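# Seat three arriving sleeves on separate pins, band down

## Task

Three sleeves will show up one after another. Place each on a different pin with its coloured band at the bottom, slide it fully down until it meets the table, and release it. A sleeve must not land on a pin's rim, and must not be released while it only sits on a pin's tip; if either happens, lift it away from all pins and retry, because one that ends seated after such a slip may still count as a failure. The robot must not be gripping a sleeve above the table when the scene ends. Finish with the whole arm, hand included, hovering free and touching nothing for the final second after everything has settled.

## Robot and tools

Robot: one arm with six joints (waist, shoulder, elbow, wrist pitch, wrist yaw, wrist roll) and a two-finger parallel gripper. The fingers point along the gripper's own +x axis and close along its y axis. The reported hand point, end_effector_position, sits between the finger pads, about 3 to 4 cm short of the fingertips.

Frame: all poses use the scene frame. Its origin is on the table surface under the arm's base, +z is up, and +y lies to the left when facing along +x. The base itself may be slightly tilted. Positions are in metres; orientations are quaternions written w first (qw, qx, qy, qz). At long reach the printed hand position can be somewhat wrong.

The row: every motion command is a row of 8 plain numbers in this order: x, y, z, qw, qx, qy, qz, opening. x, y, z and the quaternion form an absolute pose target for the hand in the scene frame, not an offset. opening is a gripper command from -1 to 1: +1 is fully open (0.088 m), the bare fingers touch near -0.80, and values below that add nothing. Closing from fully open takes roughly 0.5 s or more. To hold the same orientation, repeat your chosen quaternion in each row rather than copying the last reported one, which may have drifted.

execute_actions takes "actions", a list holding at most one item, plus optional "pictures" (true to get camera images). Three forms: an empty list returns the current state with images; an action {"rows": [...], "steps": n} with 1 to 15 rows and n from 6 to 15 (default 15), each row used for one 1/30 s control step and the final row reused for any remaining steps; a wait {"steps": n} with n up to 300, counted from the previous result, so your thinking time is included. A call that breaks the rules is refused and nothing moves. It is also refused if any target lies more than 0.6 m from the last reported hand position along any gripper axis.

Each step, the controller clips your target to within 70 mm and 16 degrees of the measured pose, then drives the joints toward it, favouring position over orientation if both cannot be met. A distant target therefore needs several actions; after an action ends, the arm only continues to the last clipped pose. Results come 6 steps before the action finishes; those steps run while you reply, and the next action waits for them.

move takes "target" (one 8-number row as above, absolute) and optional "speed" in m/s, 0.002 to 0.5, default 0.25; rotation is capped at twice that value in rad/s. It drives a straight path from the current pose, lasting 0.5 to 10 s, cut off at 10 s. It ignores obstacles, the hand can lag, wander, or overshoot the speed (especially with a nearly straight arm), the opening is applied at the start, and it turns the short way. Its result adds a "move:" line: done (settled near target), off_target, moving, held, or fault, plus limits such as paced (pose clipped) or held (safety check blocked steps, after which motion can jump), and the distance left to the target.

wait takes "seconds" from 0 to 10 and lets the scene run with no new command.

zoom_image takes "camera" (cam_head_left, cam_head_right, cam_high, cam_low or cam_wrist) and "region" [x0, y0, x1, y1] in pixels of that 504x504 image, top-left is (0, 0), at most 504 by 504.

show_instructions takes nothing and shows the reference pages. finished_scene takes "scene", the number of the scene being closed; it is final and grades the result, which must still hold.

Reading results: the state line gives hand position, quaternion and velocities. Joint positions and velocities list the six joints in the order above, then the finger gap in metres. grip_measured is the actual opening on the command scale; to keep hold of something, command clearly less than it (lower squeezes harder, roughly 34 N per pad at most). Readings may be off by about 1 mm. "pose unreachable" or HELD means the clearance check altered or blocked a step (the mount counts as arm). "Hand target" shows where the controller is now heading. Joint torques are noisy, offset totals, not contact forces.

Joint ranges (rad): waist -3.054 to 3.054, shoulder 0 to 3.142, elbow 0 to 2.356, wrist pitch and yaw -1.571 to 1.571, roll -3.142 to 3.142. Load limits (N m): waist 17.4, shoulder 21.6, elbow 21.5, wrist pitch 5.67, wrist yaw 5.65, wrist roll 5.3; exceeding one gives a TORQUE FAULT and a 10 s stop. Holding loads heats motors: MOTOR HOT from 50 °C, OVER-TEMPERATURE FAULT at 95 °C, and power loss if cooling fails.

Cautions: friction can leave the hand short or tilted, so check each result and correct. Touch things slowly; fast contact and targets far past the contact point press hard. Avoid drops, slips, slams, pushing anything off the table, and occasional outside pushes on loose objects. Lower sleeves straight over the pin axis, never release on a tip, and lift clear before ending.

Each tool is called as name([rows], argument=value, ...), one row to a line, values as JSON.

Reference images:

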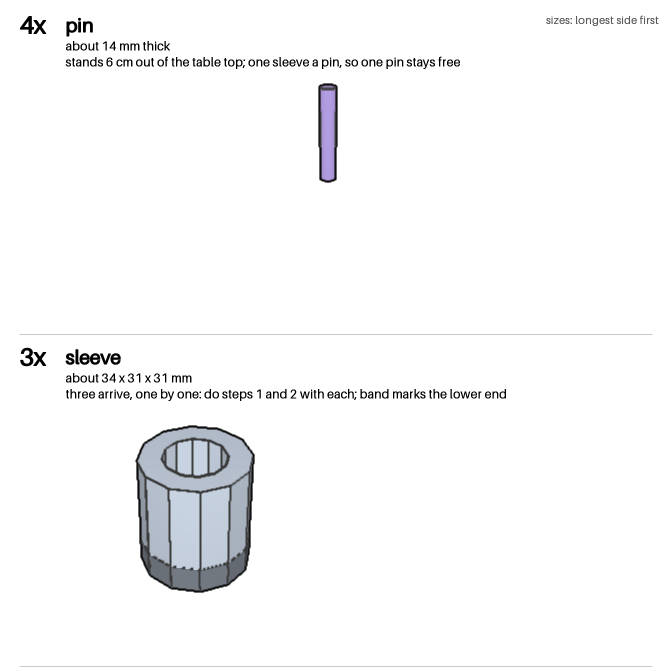

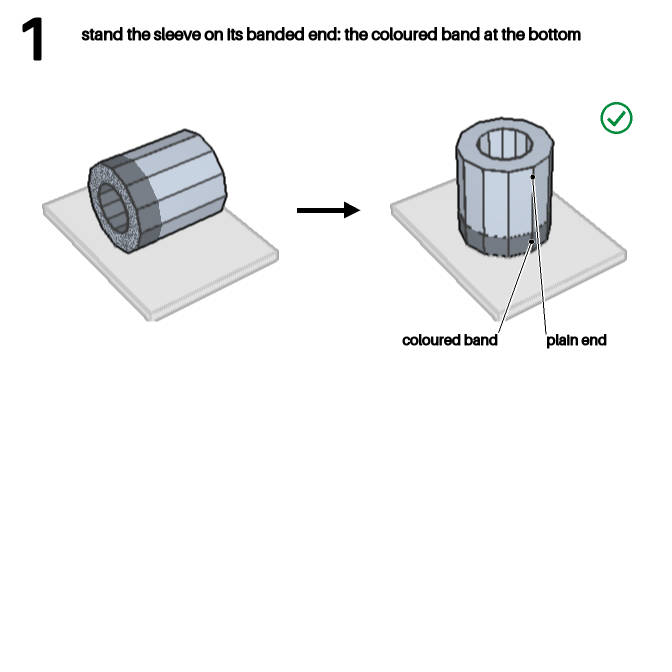

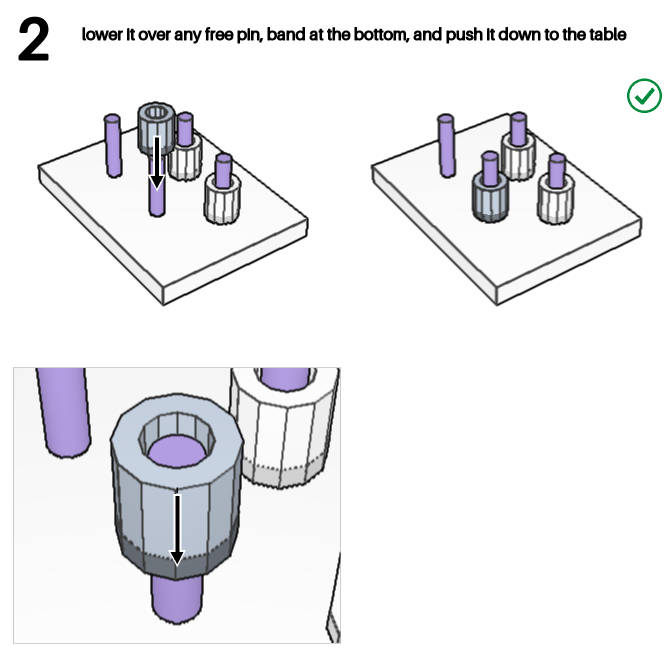

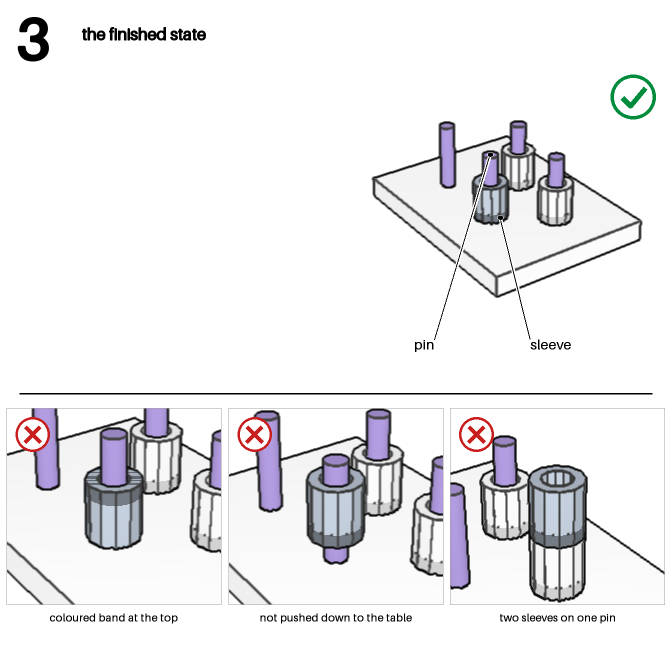

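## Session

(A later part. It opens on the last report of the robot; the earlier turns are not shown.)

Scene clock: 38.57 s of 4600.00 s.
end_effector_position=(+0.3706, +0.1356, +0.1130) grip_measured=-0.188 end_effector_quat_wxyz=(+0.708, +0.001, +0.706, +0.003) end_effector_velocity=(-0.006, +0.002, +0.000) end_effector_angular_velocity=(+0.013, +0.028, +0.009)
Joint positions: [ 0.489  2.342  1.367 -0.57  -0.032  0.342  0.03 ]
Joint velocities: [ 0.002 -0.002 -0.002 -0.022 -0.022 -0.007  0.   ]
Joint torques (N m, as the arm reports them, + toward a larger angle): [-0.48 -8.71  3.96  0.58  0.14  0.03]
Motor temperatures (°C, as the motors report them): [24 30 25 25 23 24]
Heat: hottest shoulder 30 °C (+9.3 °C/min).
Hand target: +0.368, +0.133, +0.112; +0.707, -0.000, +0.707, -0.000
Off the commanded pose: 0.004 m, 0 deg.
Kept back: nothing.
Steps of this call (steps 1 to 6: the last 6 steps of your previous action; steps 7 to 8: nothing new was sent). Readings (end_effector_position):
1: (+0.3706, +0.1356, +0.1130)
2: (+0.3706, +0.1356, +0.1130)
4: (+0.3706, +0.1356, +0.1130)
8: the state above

move(target=[0.366,0.130,0.14,0.7071,0,0.7071,0,-0.45], speed=0.08)

move(target=[0.371,0.136,0.116,0.7071,0,0.7071,0,-0.45], speed=0.05)

zoom_image(camera="cam_low", region=[400,255,440,295])

Scene clock: 39.70 s of 4600.00 s.
end_effector_position=(+0.3654, +0.1315, +0.1352) grip_measured=-0.189 end_effector_quat_wxyz=(+0.704, +0.001, +0.710, -0.001) end_effector_velocity=(-0.003, +0.004, +0.000) end_effector_angular_velocity=(+0.032, +0.019, +0.004)
Joint positions: [ 0.483  2.277  1.355 -0.636 -0.031  0.342  0.03 ]
Joint velocities: [-0.002 -0.002 -0.002 -0.007 -0.037 -0.007 -0.   ]
Joint torques (N m, as the arm reports them, + toward a larger angle): [-0.56 -9.83  4.68 -0.01  0.1  -0.17]
Motor temperatures (°C, as the motors report them): [24 30 25 25 23 24]
Heat: hottest shoulder 30 °C (+9.1 °C/min).
Hand target: +0.366, +0.130, +0.140; +0.707, -0.000, +0.707, -0.000
Off the commanded pose: 0.005 m, 0 deg.
Kept back: nothing.
move: done

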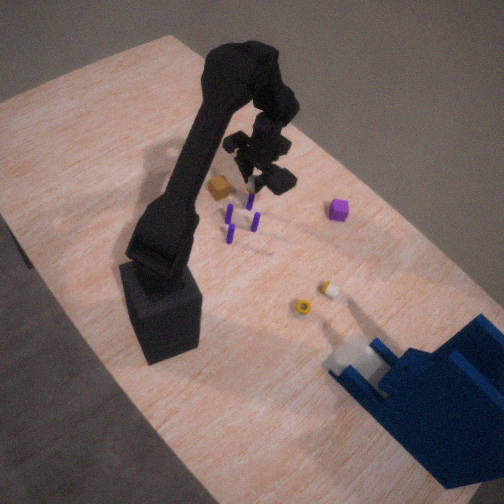

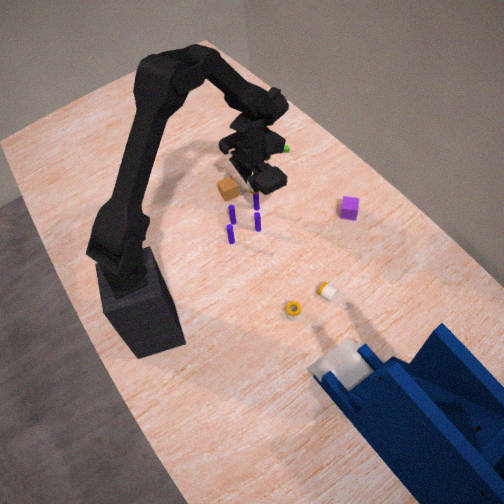

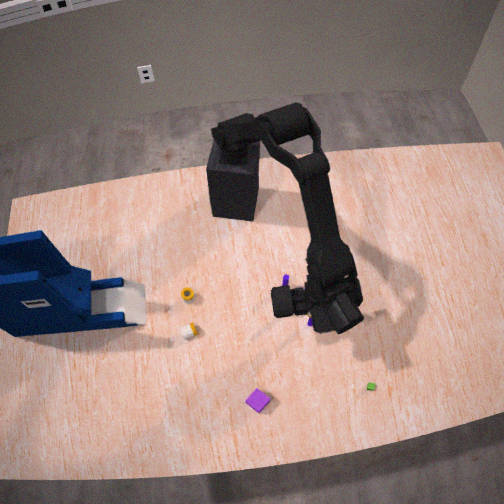

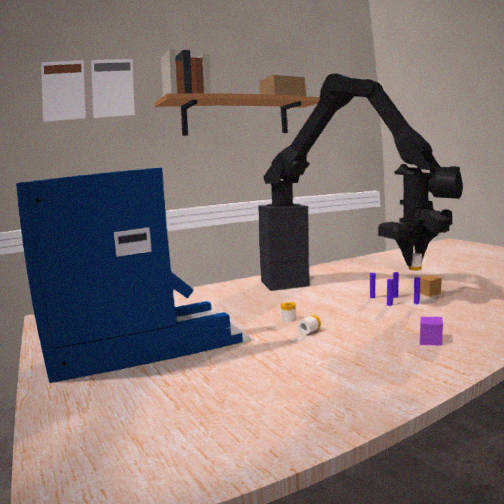

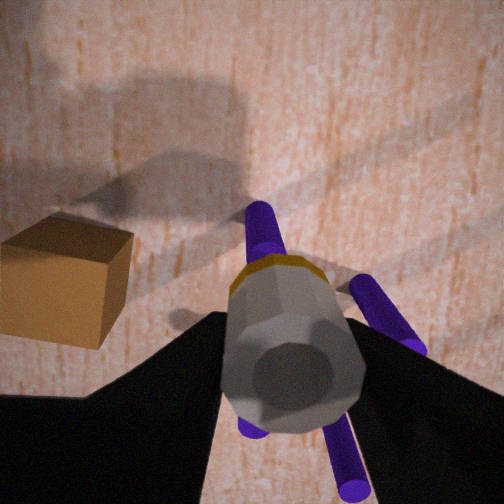

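Scene clock: 40.53 s of 4600.00 s.
end_effector_position=(+0.3684, +0.1344, +0.1174) grip_measured=-0.189 end_effector_quat_wxyz=(+0.705, -0.001, +0.709, +0.002) end_effector_velocity=(+0.001, -0.004, +0.001) end_effector_angular_velocity=(-0.008, -0.000, -0.000)
Joint positions: [ 0.489  2.33   1.366 -0.591 -0.031  0.342  0.03 ]
Joint velocities: [-0.007 -0.002  0.002 -0.007  0.007 -0.007 -0.   ]
Joint torques (N m, as the arm reports them, + toward a larger angle): [-0.02 -7.52  6.22  0.41  0.1   0.15]
Motor temperatures (°C, as the motors report them): [24 30 25 25 23 24]
Heat: hottest shoulder 30 °C (+8.9 °C/min).
Hand target: +0.371, +0.136, +0.116; +0.707, -0.000, +0.707, +0.000
Off the commanded pose: 0.003 m, 0 deg.
Kept back: nothing.
move: done

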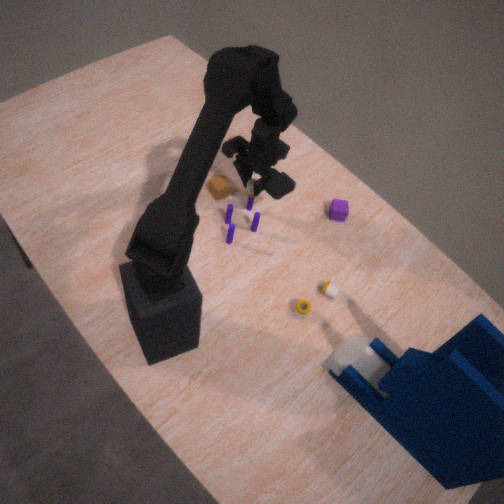

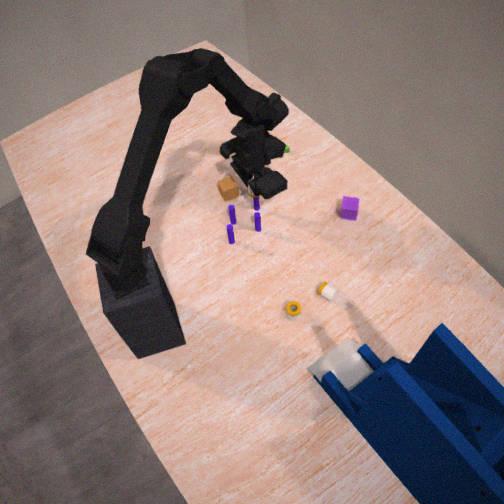

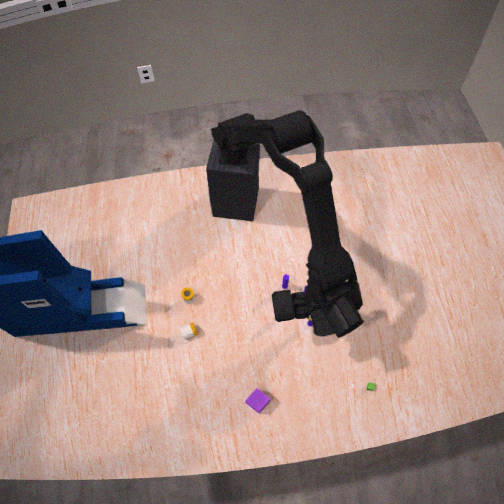

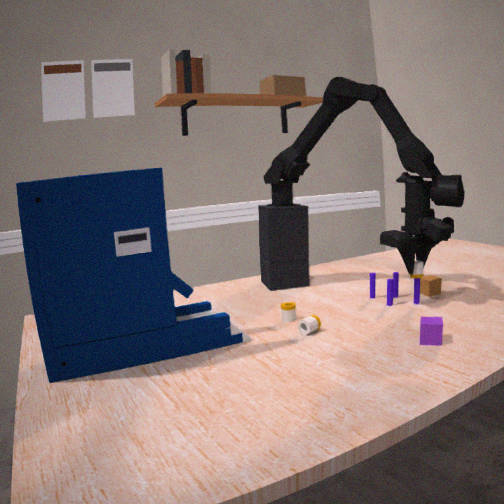

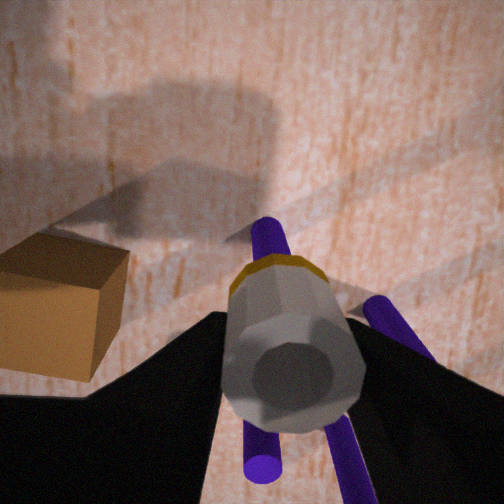

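Region (400, 255, 440, 295) of cam_low's 504x504 image, scaled by 12.600, with more detail than that image has.

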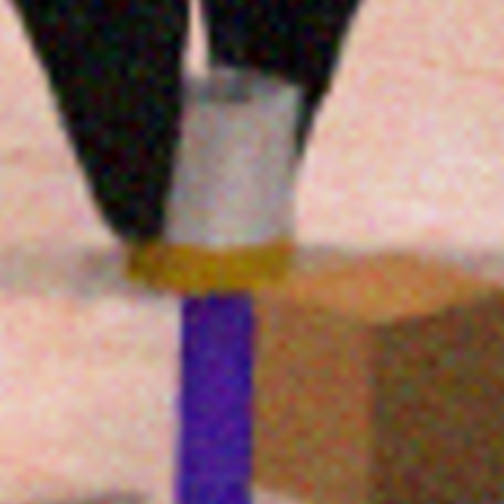

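execute_actions([
  {"rows":[[0.3715,0.1362,0.1158,0.7071,0,0.7071,0,-0.45],[0.372,0.1363,0.1155,0.7071,0,0.7071,0,-0.45],[0.3725,0.1365,0.115,0.7071,0,0.7071,0,-0.45]],"steps":12},
])

execute_actions([
  {"rows":[[0.3725,0.1365,0.1144,0.7071,0,0.7071,0,-0.45],[0.3725,0.1365,0.1138,0.7071,0,0.7071,0,-0.45],[0.3725,0.1365,0.1132,0.7071,0,0.7071,0,-0.45],[0.3725,0.1365,0.1126,0.7071,0,0.7071,0,-0.45],[0.3725,0.1365,0.112,0.7071,0,0.7071,0,-0.45],[0.3725,0.1365,0.1114,0.7071,0,0.7071,0,-0.45],[0.3725,0.1365,0.1108,0.7071,0,0.7071,0,-0.45],[0.3725,0.1365,0.1102,0.7071,0,0.7071,0,-0.45],[0.3725,0.1365,0.1096,0.7071,0,0.7071,0,-0.45],[0.3725,0.1365,0.109,0.7071,0,0.7071,0,-0.45],[0.3725,0.1365,0.1084,0.7071,0,0.7071,0,-0.45],[0.3725,0.1365,0.1078,0.7071,0,0.7071,0,-0.45],[0.3725,0.1365,0.1072,0.7071,0,0.7071,0,-0.45],[0.3725,0.1365,0.1066,0.7071,0,0.7071,0,-0.45],[0.3725,0.1365,0.106,0.7071,0,0.7071,0,-0.45]],"steps":15},
])

execute_actions([
  {"steps":12},
])

Scene clock: 41.17 s of 4600.00 s.
end_effector_position=(+0.3697, +0.1348, +0.1164) grip_measured=-0.189 end_effector_quat_wxyz=(+0.706, -0.000, +0.709, +0.001) end_effector_velocity=(+0.004, +0.003, -0.003) end_effector_angular_velocity=(+0.009, -0.004, -0.005)
Joint positions: [ 0.489  2.336  1.372 -0.59  -0.031  0.342  0.03 ]
Joint velocities: [ 0.002  0.017  0.017  0.007 -0.007  0.007 -0.   ]
Joint torques (N m, as the arm reports them, + toward a larger angle): [-0.04 -7.61  6.24  0.31  0.1   0.16]
Motor temperatures (°C, as the motors report them): [24 30 25 25 23 24]
Heat: hottest shoulder 30 °C (+8.7 °C/min).
Steps of this call (steps 1 to 13: nothing new was sent; steps 14 to 19: the first 6 steps of this action). Readings (end_effector_position):
14: (+0.3684, +0.1344, +0.1170)
15: (+0.3686, +0.1345, +0.1170)
17: (+0.3692, +0.1347, +0.1167)
19: the state above

Scene clock: 41.67 s of 4600.00 s.
end_effector_position=(+0.3701, +0.1349, +0.1128) grip_measured=-0.189 end_effector_quat_wxyz=(+0.705, -0.000, +0.709, +0.001) end_effector_velocity=(+0.000, +0.002, -0.018) end_effector_angular_velocity=(+0.008, +0.000, +0.010)
Joint positions: [ 0.489  2.346  1.374 -0.582 -0.031  0.342  0.03 ]
Joint velocities: [ 0.002  0.046 -0.002  0.051 -0.007 -0.007 -0.   ]
Joint torques (N m, as the arm reports them, + toward a larger angle): [-0.02 -7.65  6.14  0.41  0.1   0.15]
Motor temperatures (°C, as the motors report them): [24 31 25 25 23 24]
Heat: hottest shoulder 31 °C (+10.1 °C/min).
Off your previous action's commanded pose: 0.003 m, 0 deg at its last step (step 6 of this call).
Steps of this call (steps 1 to 6: the last 6 steps of your previous action; steps 7 to 15: the first 9 steps of this action). Readings (end_effector_position):
7: (+0.3699, +0.1349, +0.1159)
8: (+0.3699, +0.1349, +0.1159)
10: (+0.3700, +0.1349, +0.1154)
14: (+0.3701, +0.1349, +0.1134)
15: the state above

Scene clock: 42.07 s of 4600.00 s.
end_effector_position=(+0.3702, +0.1348, +0.1074) grip_measured=-0.189 end_effector_quat_wxyz=(+0.705, -0.001, +0.709, +0.001) end_effector_velocity=(-0.005, -0.002, -0.002) end_effector_angular_velocity=(+0.001, +0.018, +0.004)
Joint positions: [ 0.489  2.361  1.374 -0.568 -0.031  0.342  0.03 ]
Joint velocities: [-0.002  0.002 -0.007 -0.007 -0.007 -0.007 -0.001]
Joint torques (N m, as the arm reports them, + toward a larger angle): [ 0.   -7.69  6.06  0.42  0.1   0.17]
Motor temperatures (°C, as the motors report them): [24 31 25 25 23 24]
Heat: hottest shoulder 31 °C (+10.0 °C/min).
Hand target: +0.372, +0.136, +0.106; +0.707, +0.000, +0.707, +0.000
Off the commanded pose: 0.003 m, 0 deg.
Kept back: nothing.
Steps of this call (steps 1 to 6: the last 6 steps of your previous action; steps 7 to 12: nothing new was sent). Readings (end_effector_position):
1: (+0.3701, +0.1349, +0.1123)
2: (+0.3701, +0.1349, +0.1115)
4: (+0.3701, +0.1348, +0.1104)
8: (+0.3703, +0.1348, +0.1084)
12: the state above

In. Table expected at z≈0.054.

move(target=[0.3725,0.1362,0.051,0.7071,0,0.7071,0,-0.45], speed=0.05)

zoom_image(camera="cam_low", region=[370,240,450,320])

Scene clock: 44.60 s of 4600.00 s.
end_effector_position=(+0.3716, +0.1350, +0.0544) grip_measured=-0.189 end_effector_quat_wxyz=(+0.706, -0.000, +0.708, +0.002) end_effector_velocity=(+0.000, -0.002, -0.002) end_effector_angular_velocity=(-0.009, +0.004, -0.010)
Joint positions: [ 0.492  2.511  1.393 -0.433 -0.031  0.344  0.03 ]
Joint velocities: [-0.002  0.007  0.007 -0.007  0.007  0.007 -0.   ]
Joint torques (N m, as the arm reports them, + toward a larger angle): [-0.01 -7.45  5.46  0.52  0.11  0.19]
Motor temperatures (°C, as the motors report them): [24 31 25 25 23 24]
Heat: hottest shoulder 31 °C (+9.4 °C/min).
Hand target: +0.373, +0.136, +0.051; +0.707, -0.000, +0.707, +0.000
Off the commanded pose: 0.004 m, 0 deg.
Kept back: nothing.
move: done

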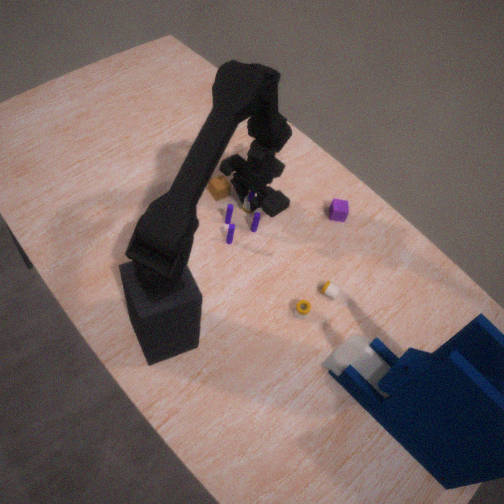

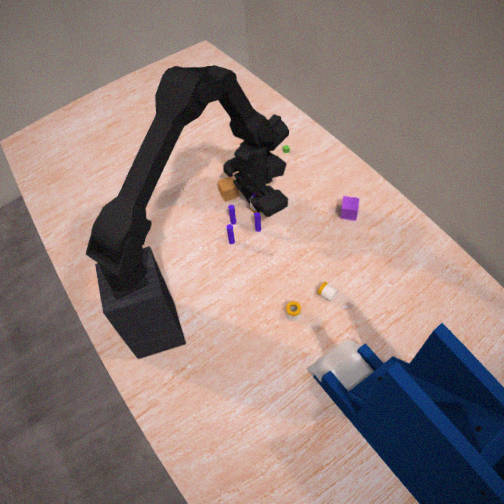

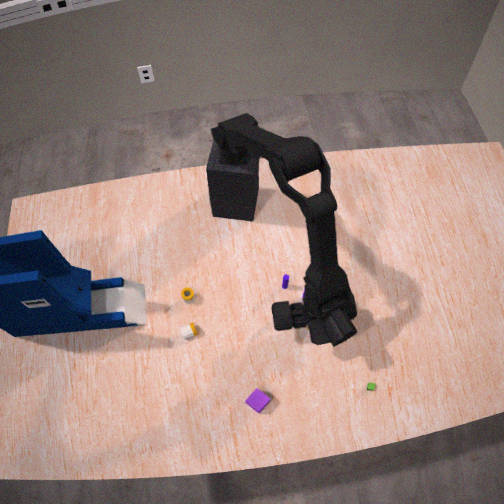

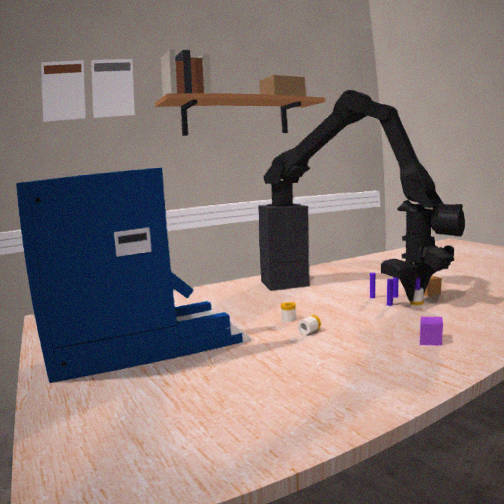

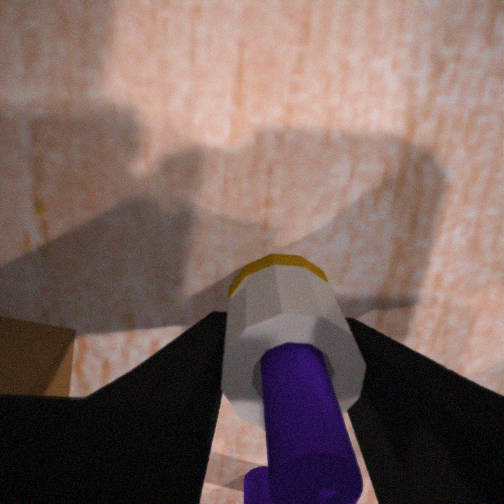

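Region (370, 240, 450, 320) of cam_low's 504x504 image, scaled by 6.300, with more detail than that image has.

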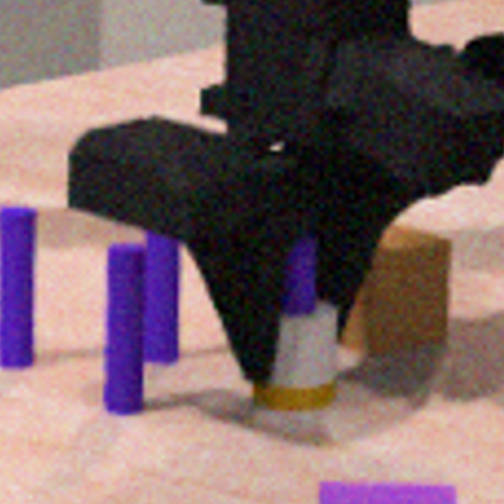

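move(target=[0.3725,0.1362,0.054,0.7071,0,0.7071,0,0.1])

move(target=[0.372,0.135,0.135,0.7071,0,0.7071,0,0.1])

move(target=[0.353,-0.183,0.10,0.4045,0.509,0.7006,-0.2939,0.5], speed=0.35)

Scene clock: 45.77 s of 4600.00 s.
end_effector_position=(+0.3719, +0.1351, +0.0544) grip_measured=+0.098 end_effector_quat_wxyz=(+0.707, -0.000, +0.708, +0.002) end_effector_velocity=(-0.002, -0.001, +0.001) end_effector_angular_velocity=(+0.004, +0.009, +0.019)
Joint positions: [ 0.492  2.511  1.393 -0.432 -0.031  0.345  0.044]
Joint velocities: [-0.002 -0.002 -0.002 -0.007 -0.007 -0.022  0.   ]
Joint torques (N m, as the arm reports them, + toward a larger angle): [ 0.   -8.29  5.2   0.02  0.1   0.18]
Motor temperatures (°C, as the motors report them): [24 31 25 25 23 24]
Heat: hottest shoulder 31 °C (+9.2 °C/min).
Hand target: +0.373, +0.136, +0.054; +0.707, +0.000, +0.707, -0.000
Off the commanded pose: 0.001 m, 0 deg.
Kept back: nothing.
move: done

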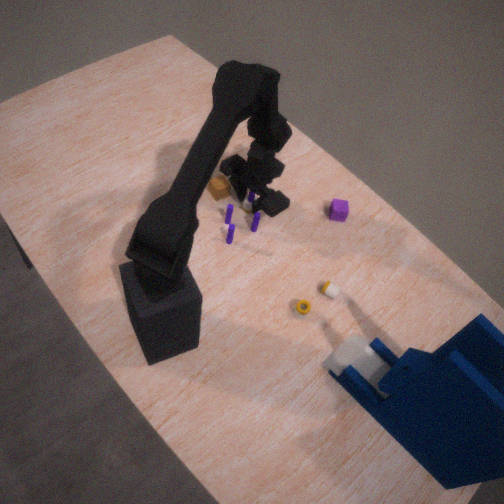

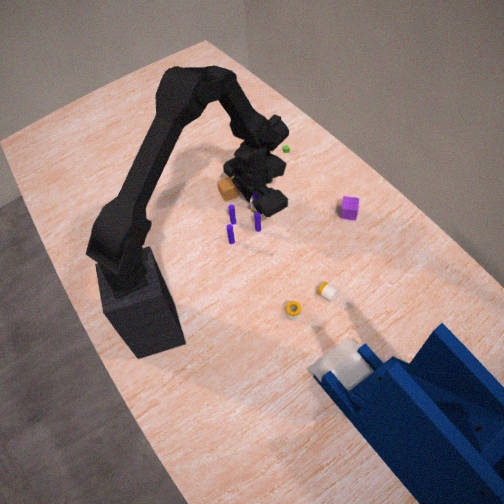

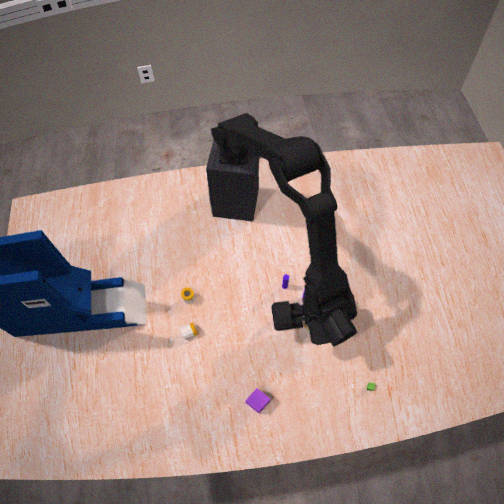

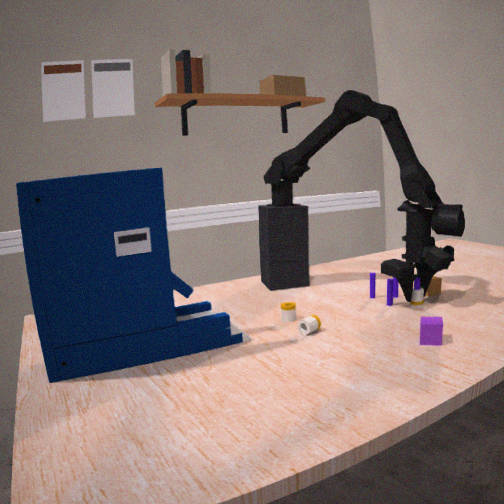

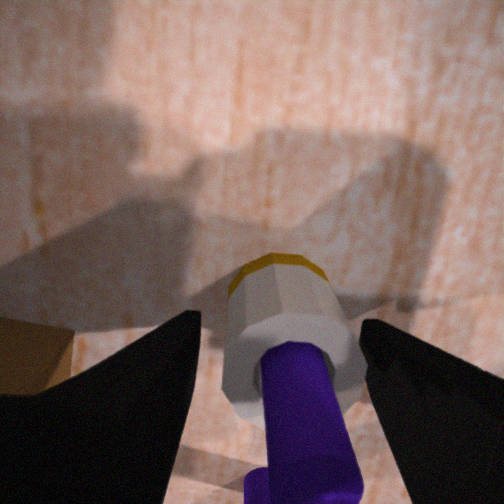

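Scene clock: 46.70 s of 4600.00 s.
end_effector_position=(+0.3677, +0.1354, +0.1281) grip_measured=+0.100 end_effector_quat_wxyz=(+0.701, -0.001, +0.713, -0.000) end_effector_velocity=(-0.002, +0.000, +0.008) end_effector_angular_velocity=(+0.020, +0.009, -0.015)
Joint positions: [ 0.491  2.309  1.381 -0.639 -0.031  0.345  0.044]
Joint velocities: [-0.007 -0.022 -0.002 -0.022 -0.022  0.007 -0.   ]
Joint torques (N m, as the arm reports them, + toward a larger angle): [-0.59 -9.82  5.62 -0.03  0.11 -0.05]
Motor temperatures (°C, as the motors report them): [24 31 25 25 23 24]
Heat: hottest shoulder 31 °C (+9.0 °C/min).
Hand target: +0.372, +0.135, +0.135; +0.707, -0.000, +0.707, +0.000
Off the commanded pose: 0.008 m, 1 deg.
Kept back: nothing.
move: done

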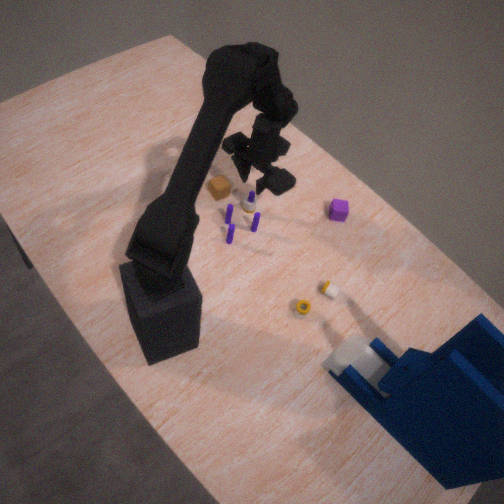

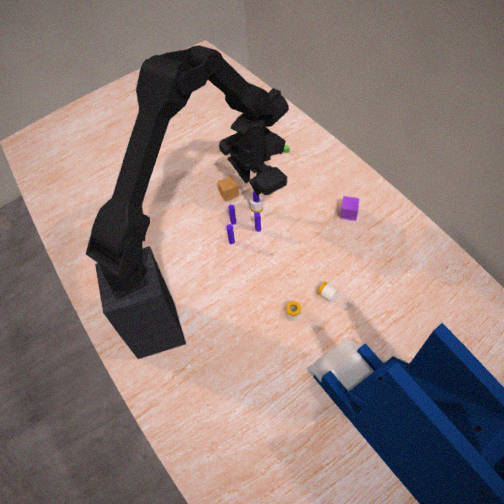

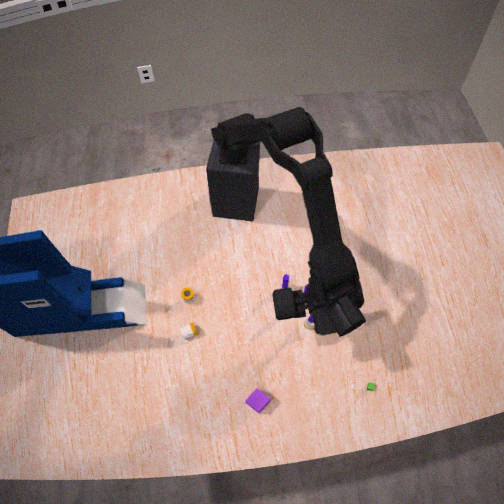

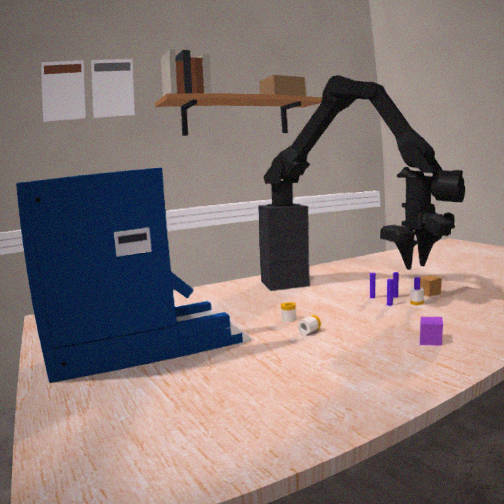

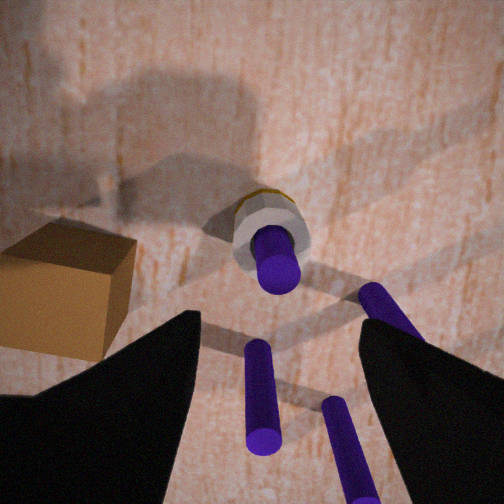

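Scene clock: 49.17 s of 4600.00 s.
end_effector_position=(+0.3527, -0.1835, +0.1016) grip_measured=+0.500 end_effector_quat_wxyz=(+0.408, +0.503, +0.702, -0.294) end_effector_velocity=(+0.003, -0.002, +0.001) end_effector_angular_velocity=(+0.016, -0.004, +0.013)
Joint positions: [-0.45   2.766  1.997 -1.243 -0.332  0.572  0.064]
Joint velocities: [-0.002  0.022  0.046 -0.037 -0.007 -0.022  0.   ]
Joint torques (N m, as the arm reports them, + toward a larger angle): [-0.39 -8.89  6.17 -0.94 -0.28  0.18]
Motor temperatures (°C, as the motors report them): [24 31 25 25 23 24]
Heat: hottest shoulder 31 °C (+8.5 °C/min).
Hand target: +0.354, -0.184, +0.100; +0.404, +0.507, +0.702, -0.296
Off the commanded pose: 0.002 m, 1 deg.
Kept back: nothing.
move: done

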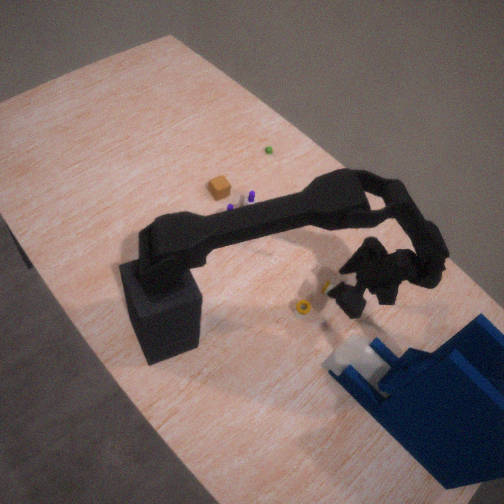

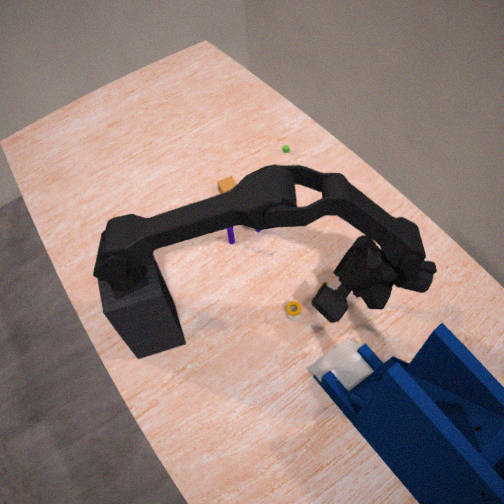

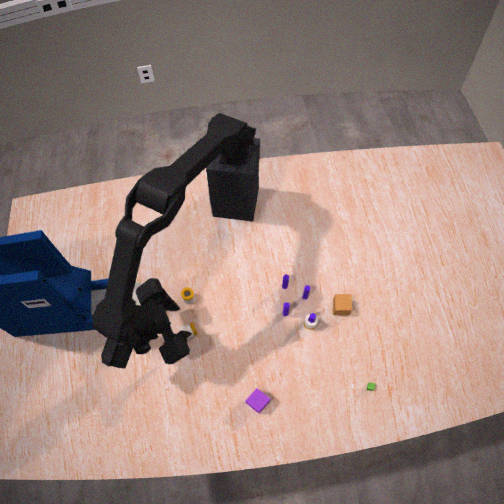

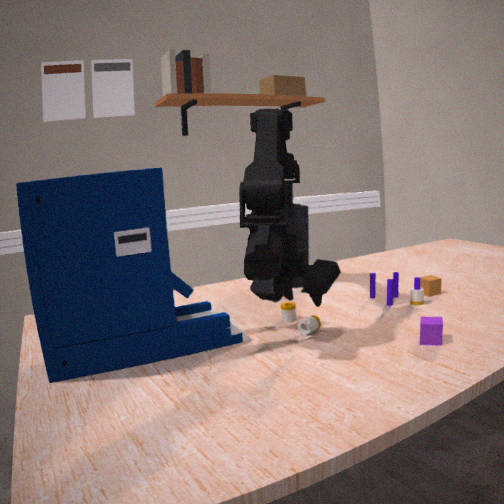

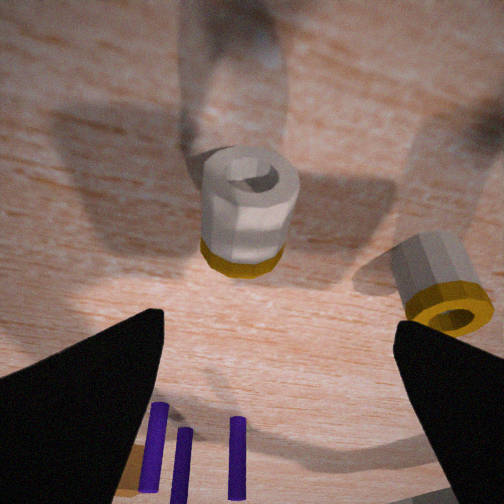

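move(target=[0.362,-0.181,0.056,0.4045,0.509,0.7006,-0.2939,0.5], speed=0.1)

zoom_image(camera="cam_low", region=[220,260,360,360])

Scene clock: 50.43 s of 4600.00 s.
end_effector_position=(+0.3605, -0.1820, +0.0586) grip_measured=+0.500 end_effector_quat_wxyz=(+0.406, +0.507, +0.702, -0.293) end_effector_velocity=(-0.005, +0.000, -0.003) end_effector_angular_velocity=(+0.005, +0.014, +0.006)
Joint positions: [-0.437  2.9    2.088 -1.197 -0.345  0.588  0.064]
Joint velocities: [-0.002  0.007 -0.002 -0.007  0.007 -0.007  0.   ]
Joint torques (N m, as the arm reports them, + toward a larger angle): [-0.14 -9.05  6.08 -0.52 -0.29  0.18]
Motor temperatures (°C, as the motors report them): [24 32 25 25 23 24]
Heat: hottest shoulder 32 °C (+9.5 °C/min).
Hand target: +0.362, -0.181, +0.056; +0.405, +0.509, +0.701, -0.294
Off the commanded pose: 0.003 m, 0 deg.
Kept back: nothing.
move: done

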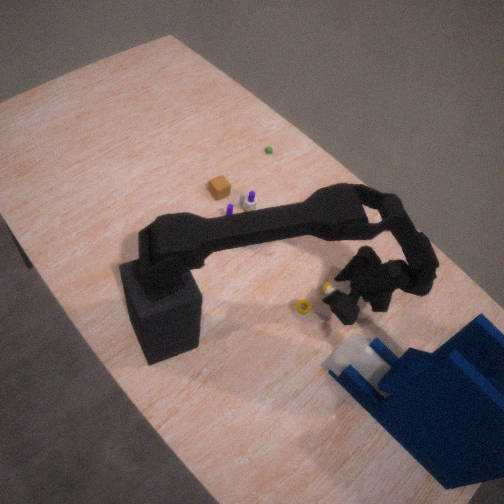

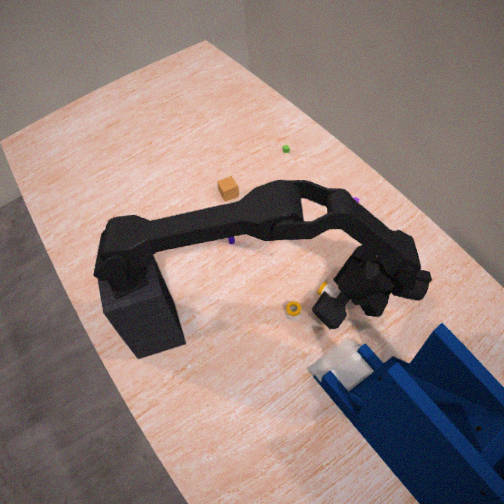

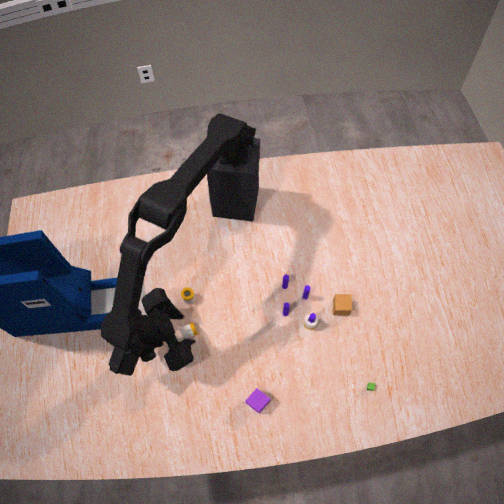

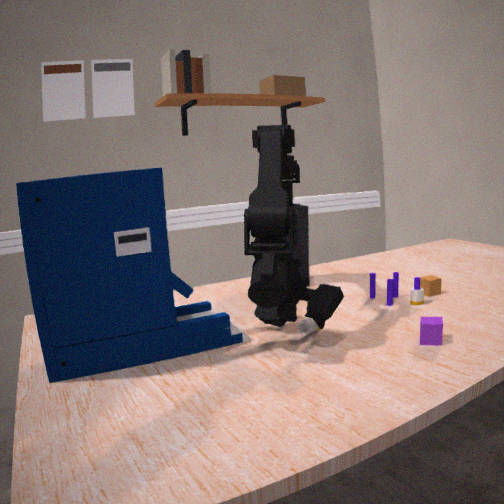

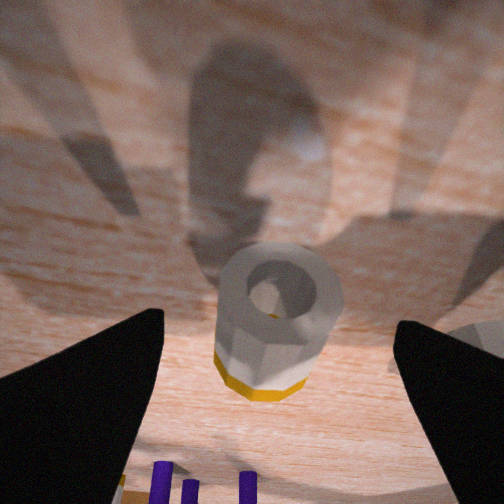

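Region (220, 260, 360, 360) of cam_low's 504x504 image, scaled by 3.600, with more detail than that image has; it fills the top 360 rows of this view, and the rest is white.

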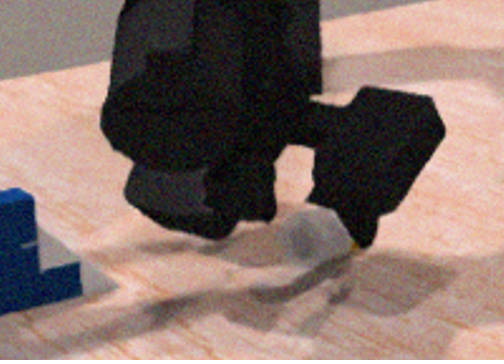

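move(target=[0.363,-0.1775,0.0455,0.394,0.5332,0.6824,-0.3078,0.2], speed=0.04)

move(target=[0.363,-0.1775,0.0455,0.394,0.5332,0.6824,-0.3078,-0.45])

Scene clock: 51.90 s of 4600.00 s.
end_effector_position=(+0.3656, -0.1811, +0.0499) grip_measured=+0.200 end_effector_quat_wxyz=(+0.402, +0.530, +0.680, -0.307) end_effector_velocity=(+0.004, +0.000, -0.001) end_effector_angular_velocity=(+0.008, -0.029, -0.004)
Joint positions: [-0.437  2.904  2.064 -1.133 -0.372  0.655  0.049]
Joint velocities: [-0.002 -0.002 -0.007  0.022 -0.022 -0.007 -0.   ]
Joint torques (N m, as the arm reports them, + toward a larger angle): [-0.17 -9.04  4.32 -0.4  -0.31  0.18]
Motor temperatures (°C, as the motors report them): [24 32 25 25 23 24]
Heat: hottest shoulder 32 °C (+9.2 °C/min).
Hand target: +0.363, -0.178, +0.046; +0.394, +0.533, +0.682, -0.308
Off the commanded pose: 0.006 m, 1 deg.
Kept back: nothing.
move: done

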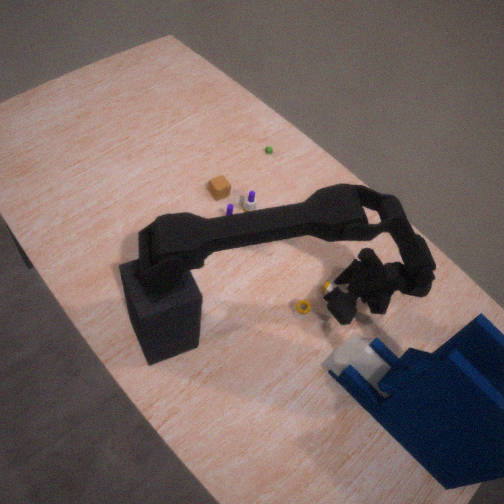

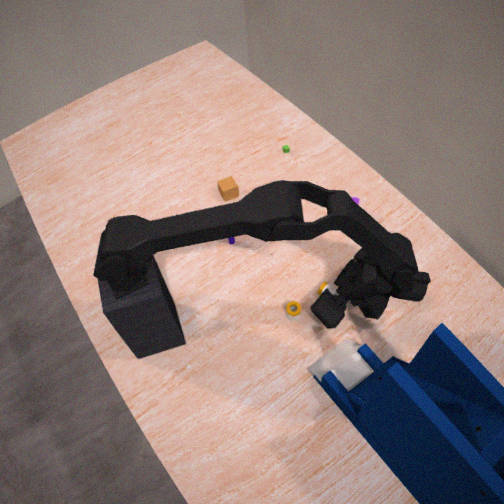

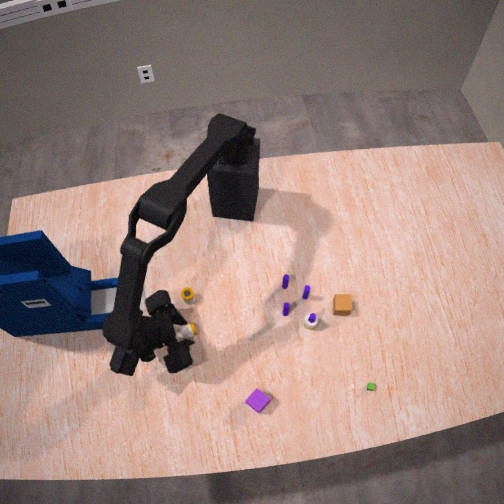

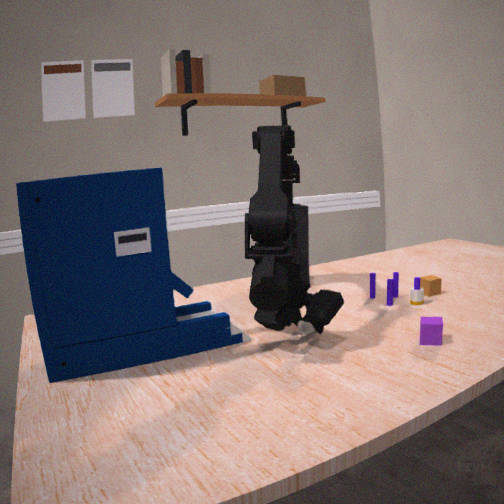

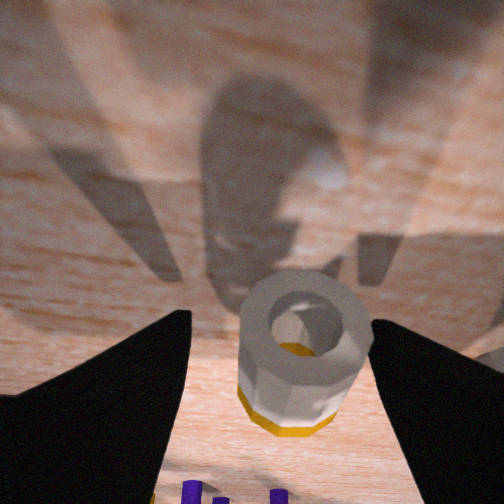

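Scene clock: 52.60 s of 4600.00 s.
end_effector_position=(+0.3658, -0.1812, +0.0499) grip_measured=-0.189 end_effector_quat_wxyz=(+0.402, +0.531, +0.680, -0.307) end_effector_velocity=(+0.001, -0.001, +0.000) end_effector_angular_velocity=(+0.004, -0.020, +0.014)
Joint positions: [-0.437  2.904  2.064 -1.133 -0.372  0.656  0.03 ]
Joint velocities: [-0.002 -0.002 -0.002  0.007 -0.007 -0.022 -0.   ]
Joint torques (N m, as the arm reports them, + toward a larger angle): [-0.19 -9.05  4.35 -0.36 -0.31  0.19]
Motor temperatures (°C, as the motors report them): [24 32 25 25 23 24]
Heat: hottest shoulder 32 °C (+9.1 °C/min).
Hand target: +0.363, -0.178, +0.046; +0.394, +0.533, +0.682, -0.308
Off the commanded pose: 0.006 m, 1 deg.
Kept back: nothing.
move: done

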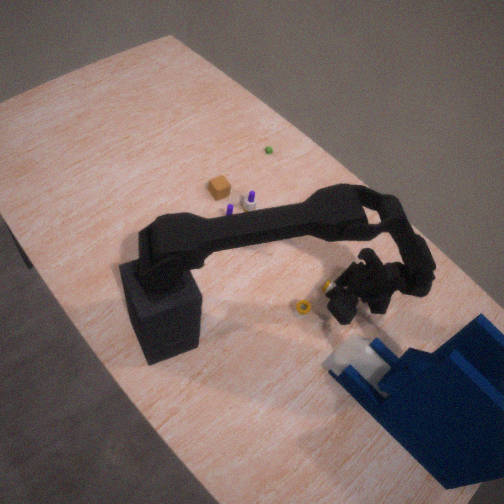

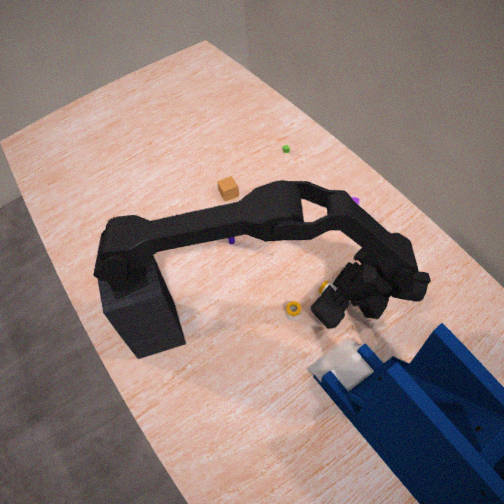

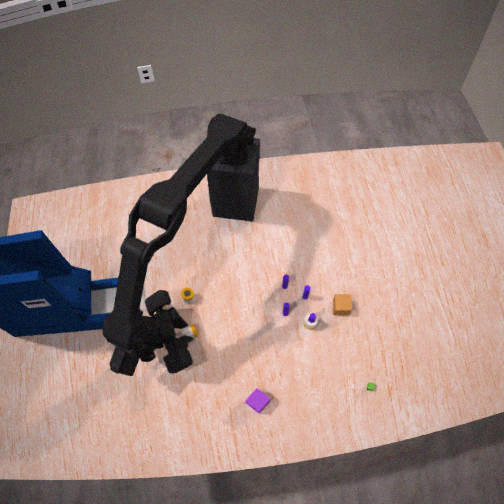

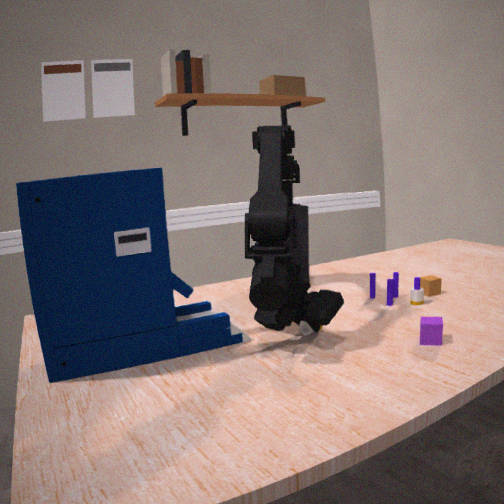

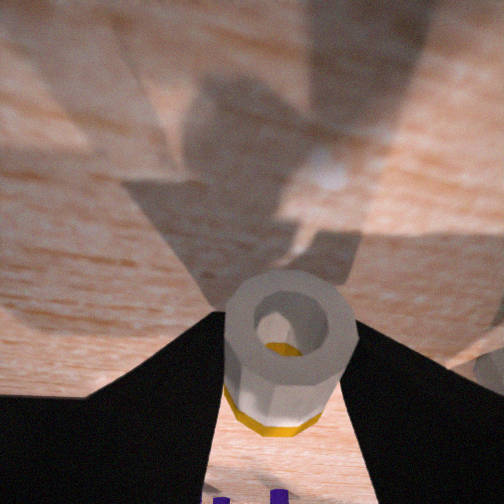

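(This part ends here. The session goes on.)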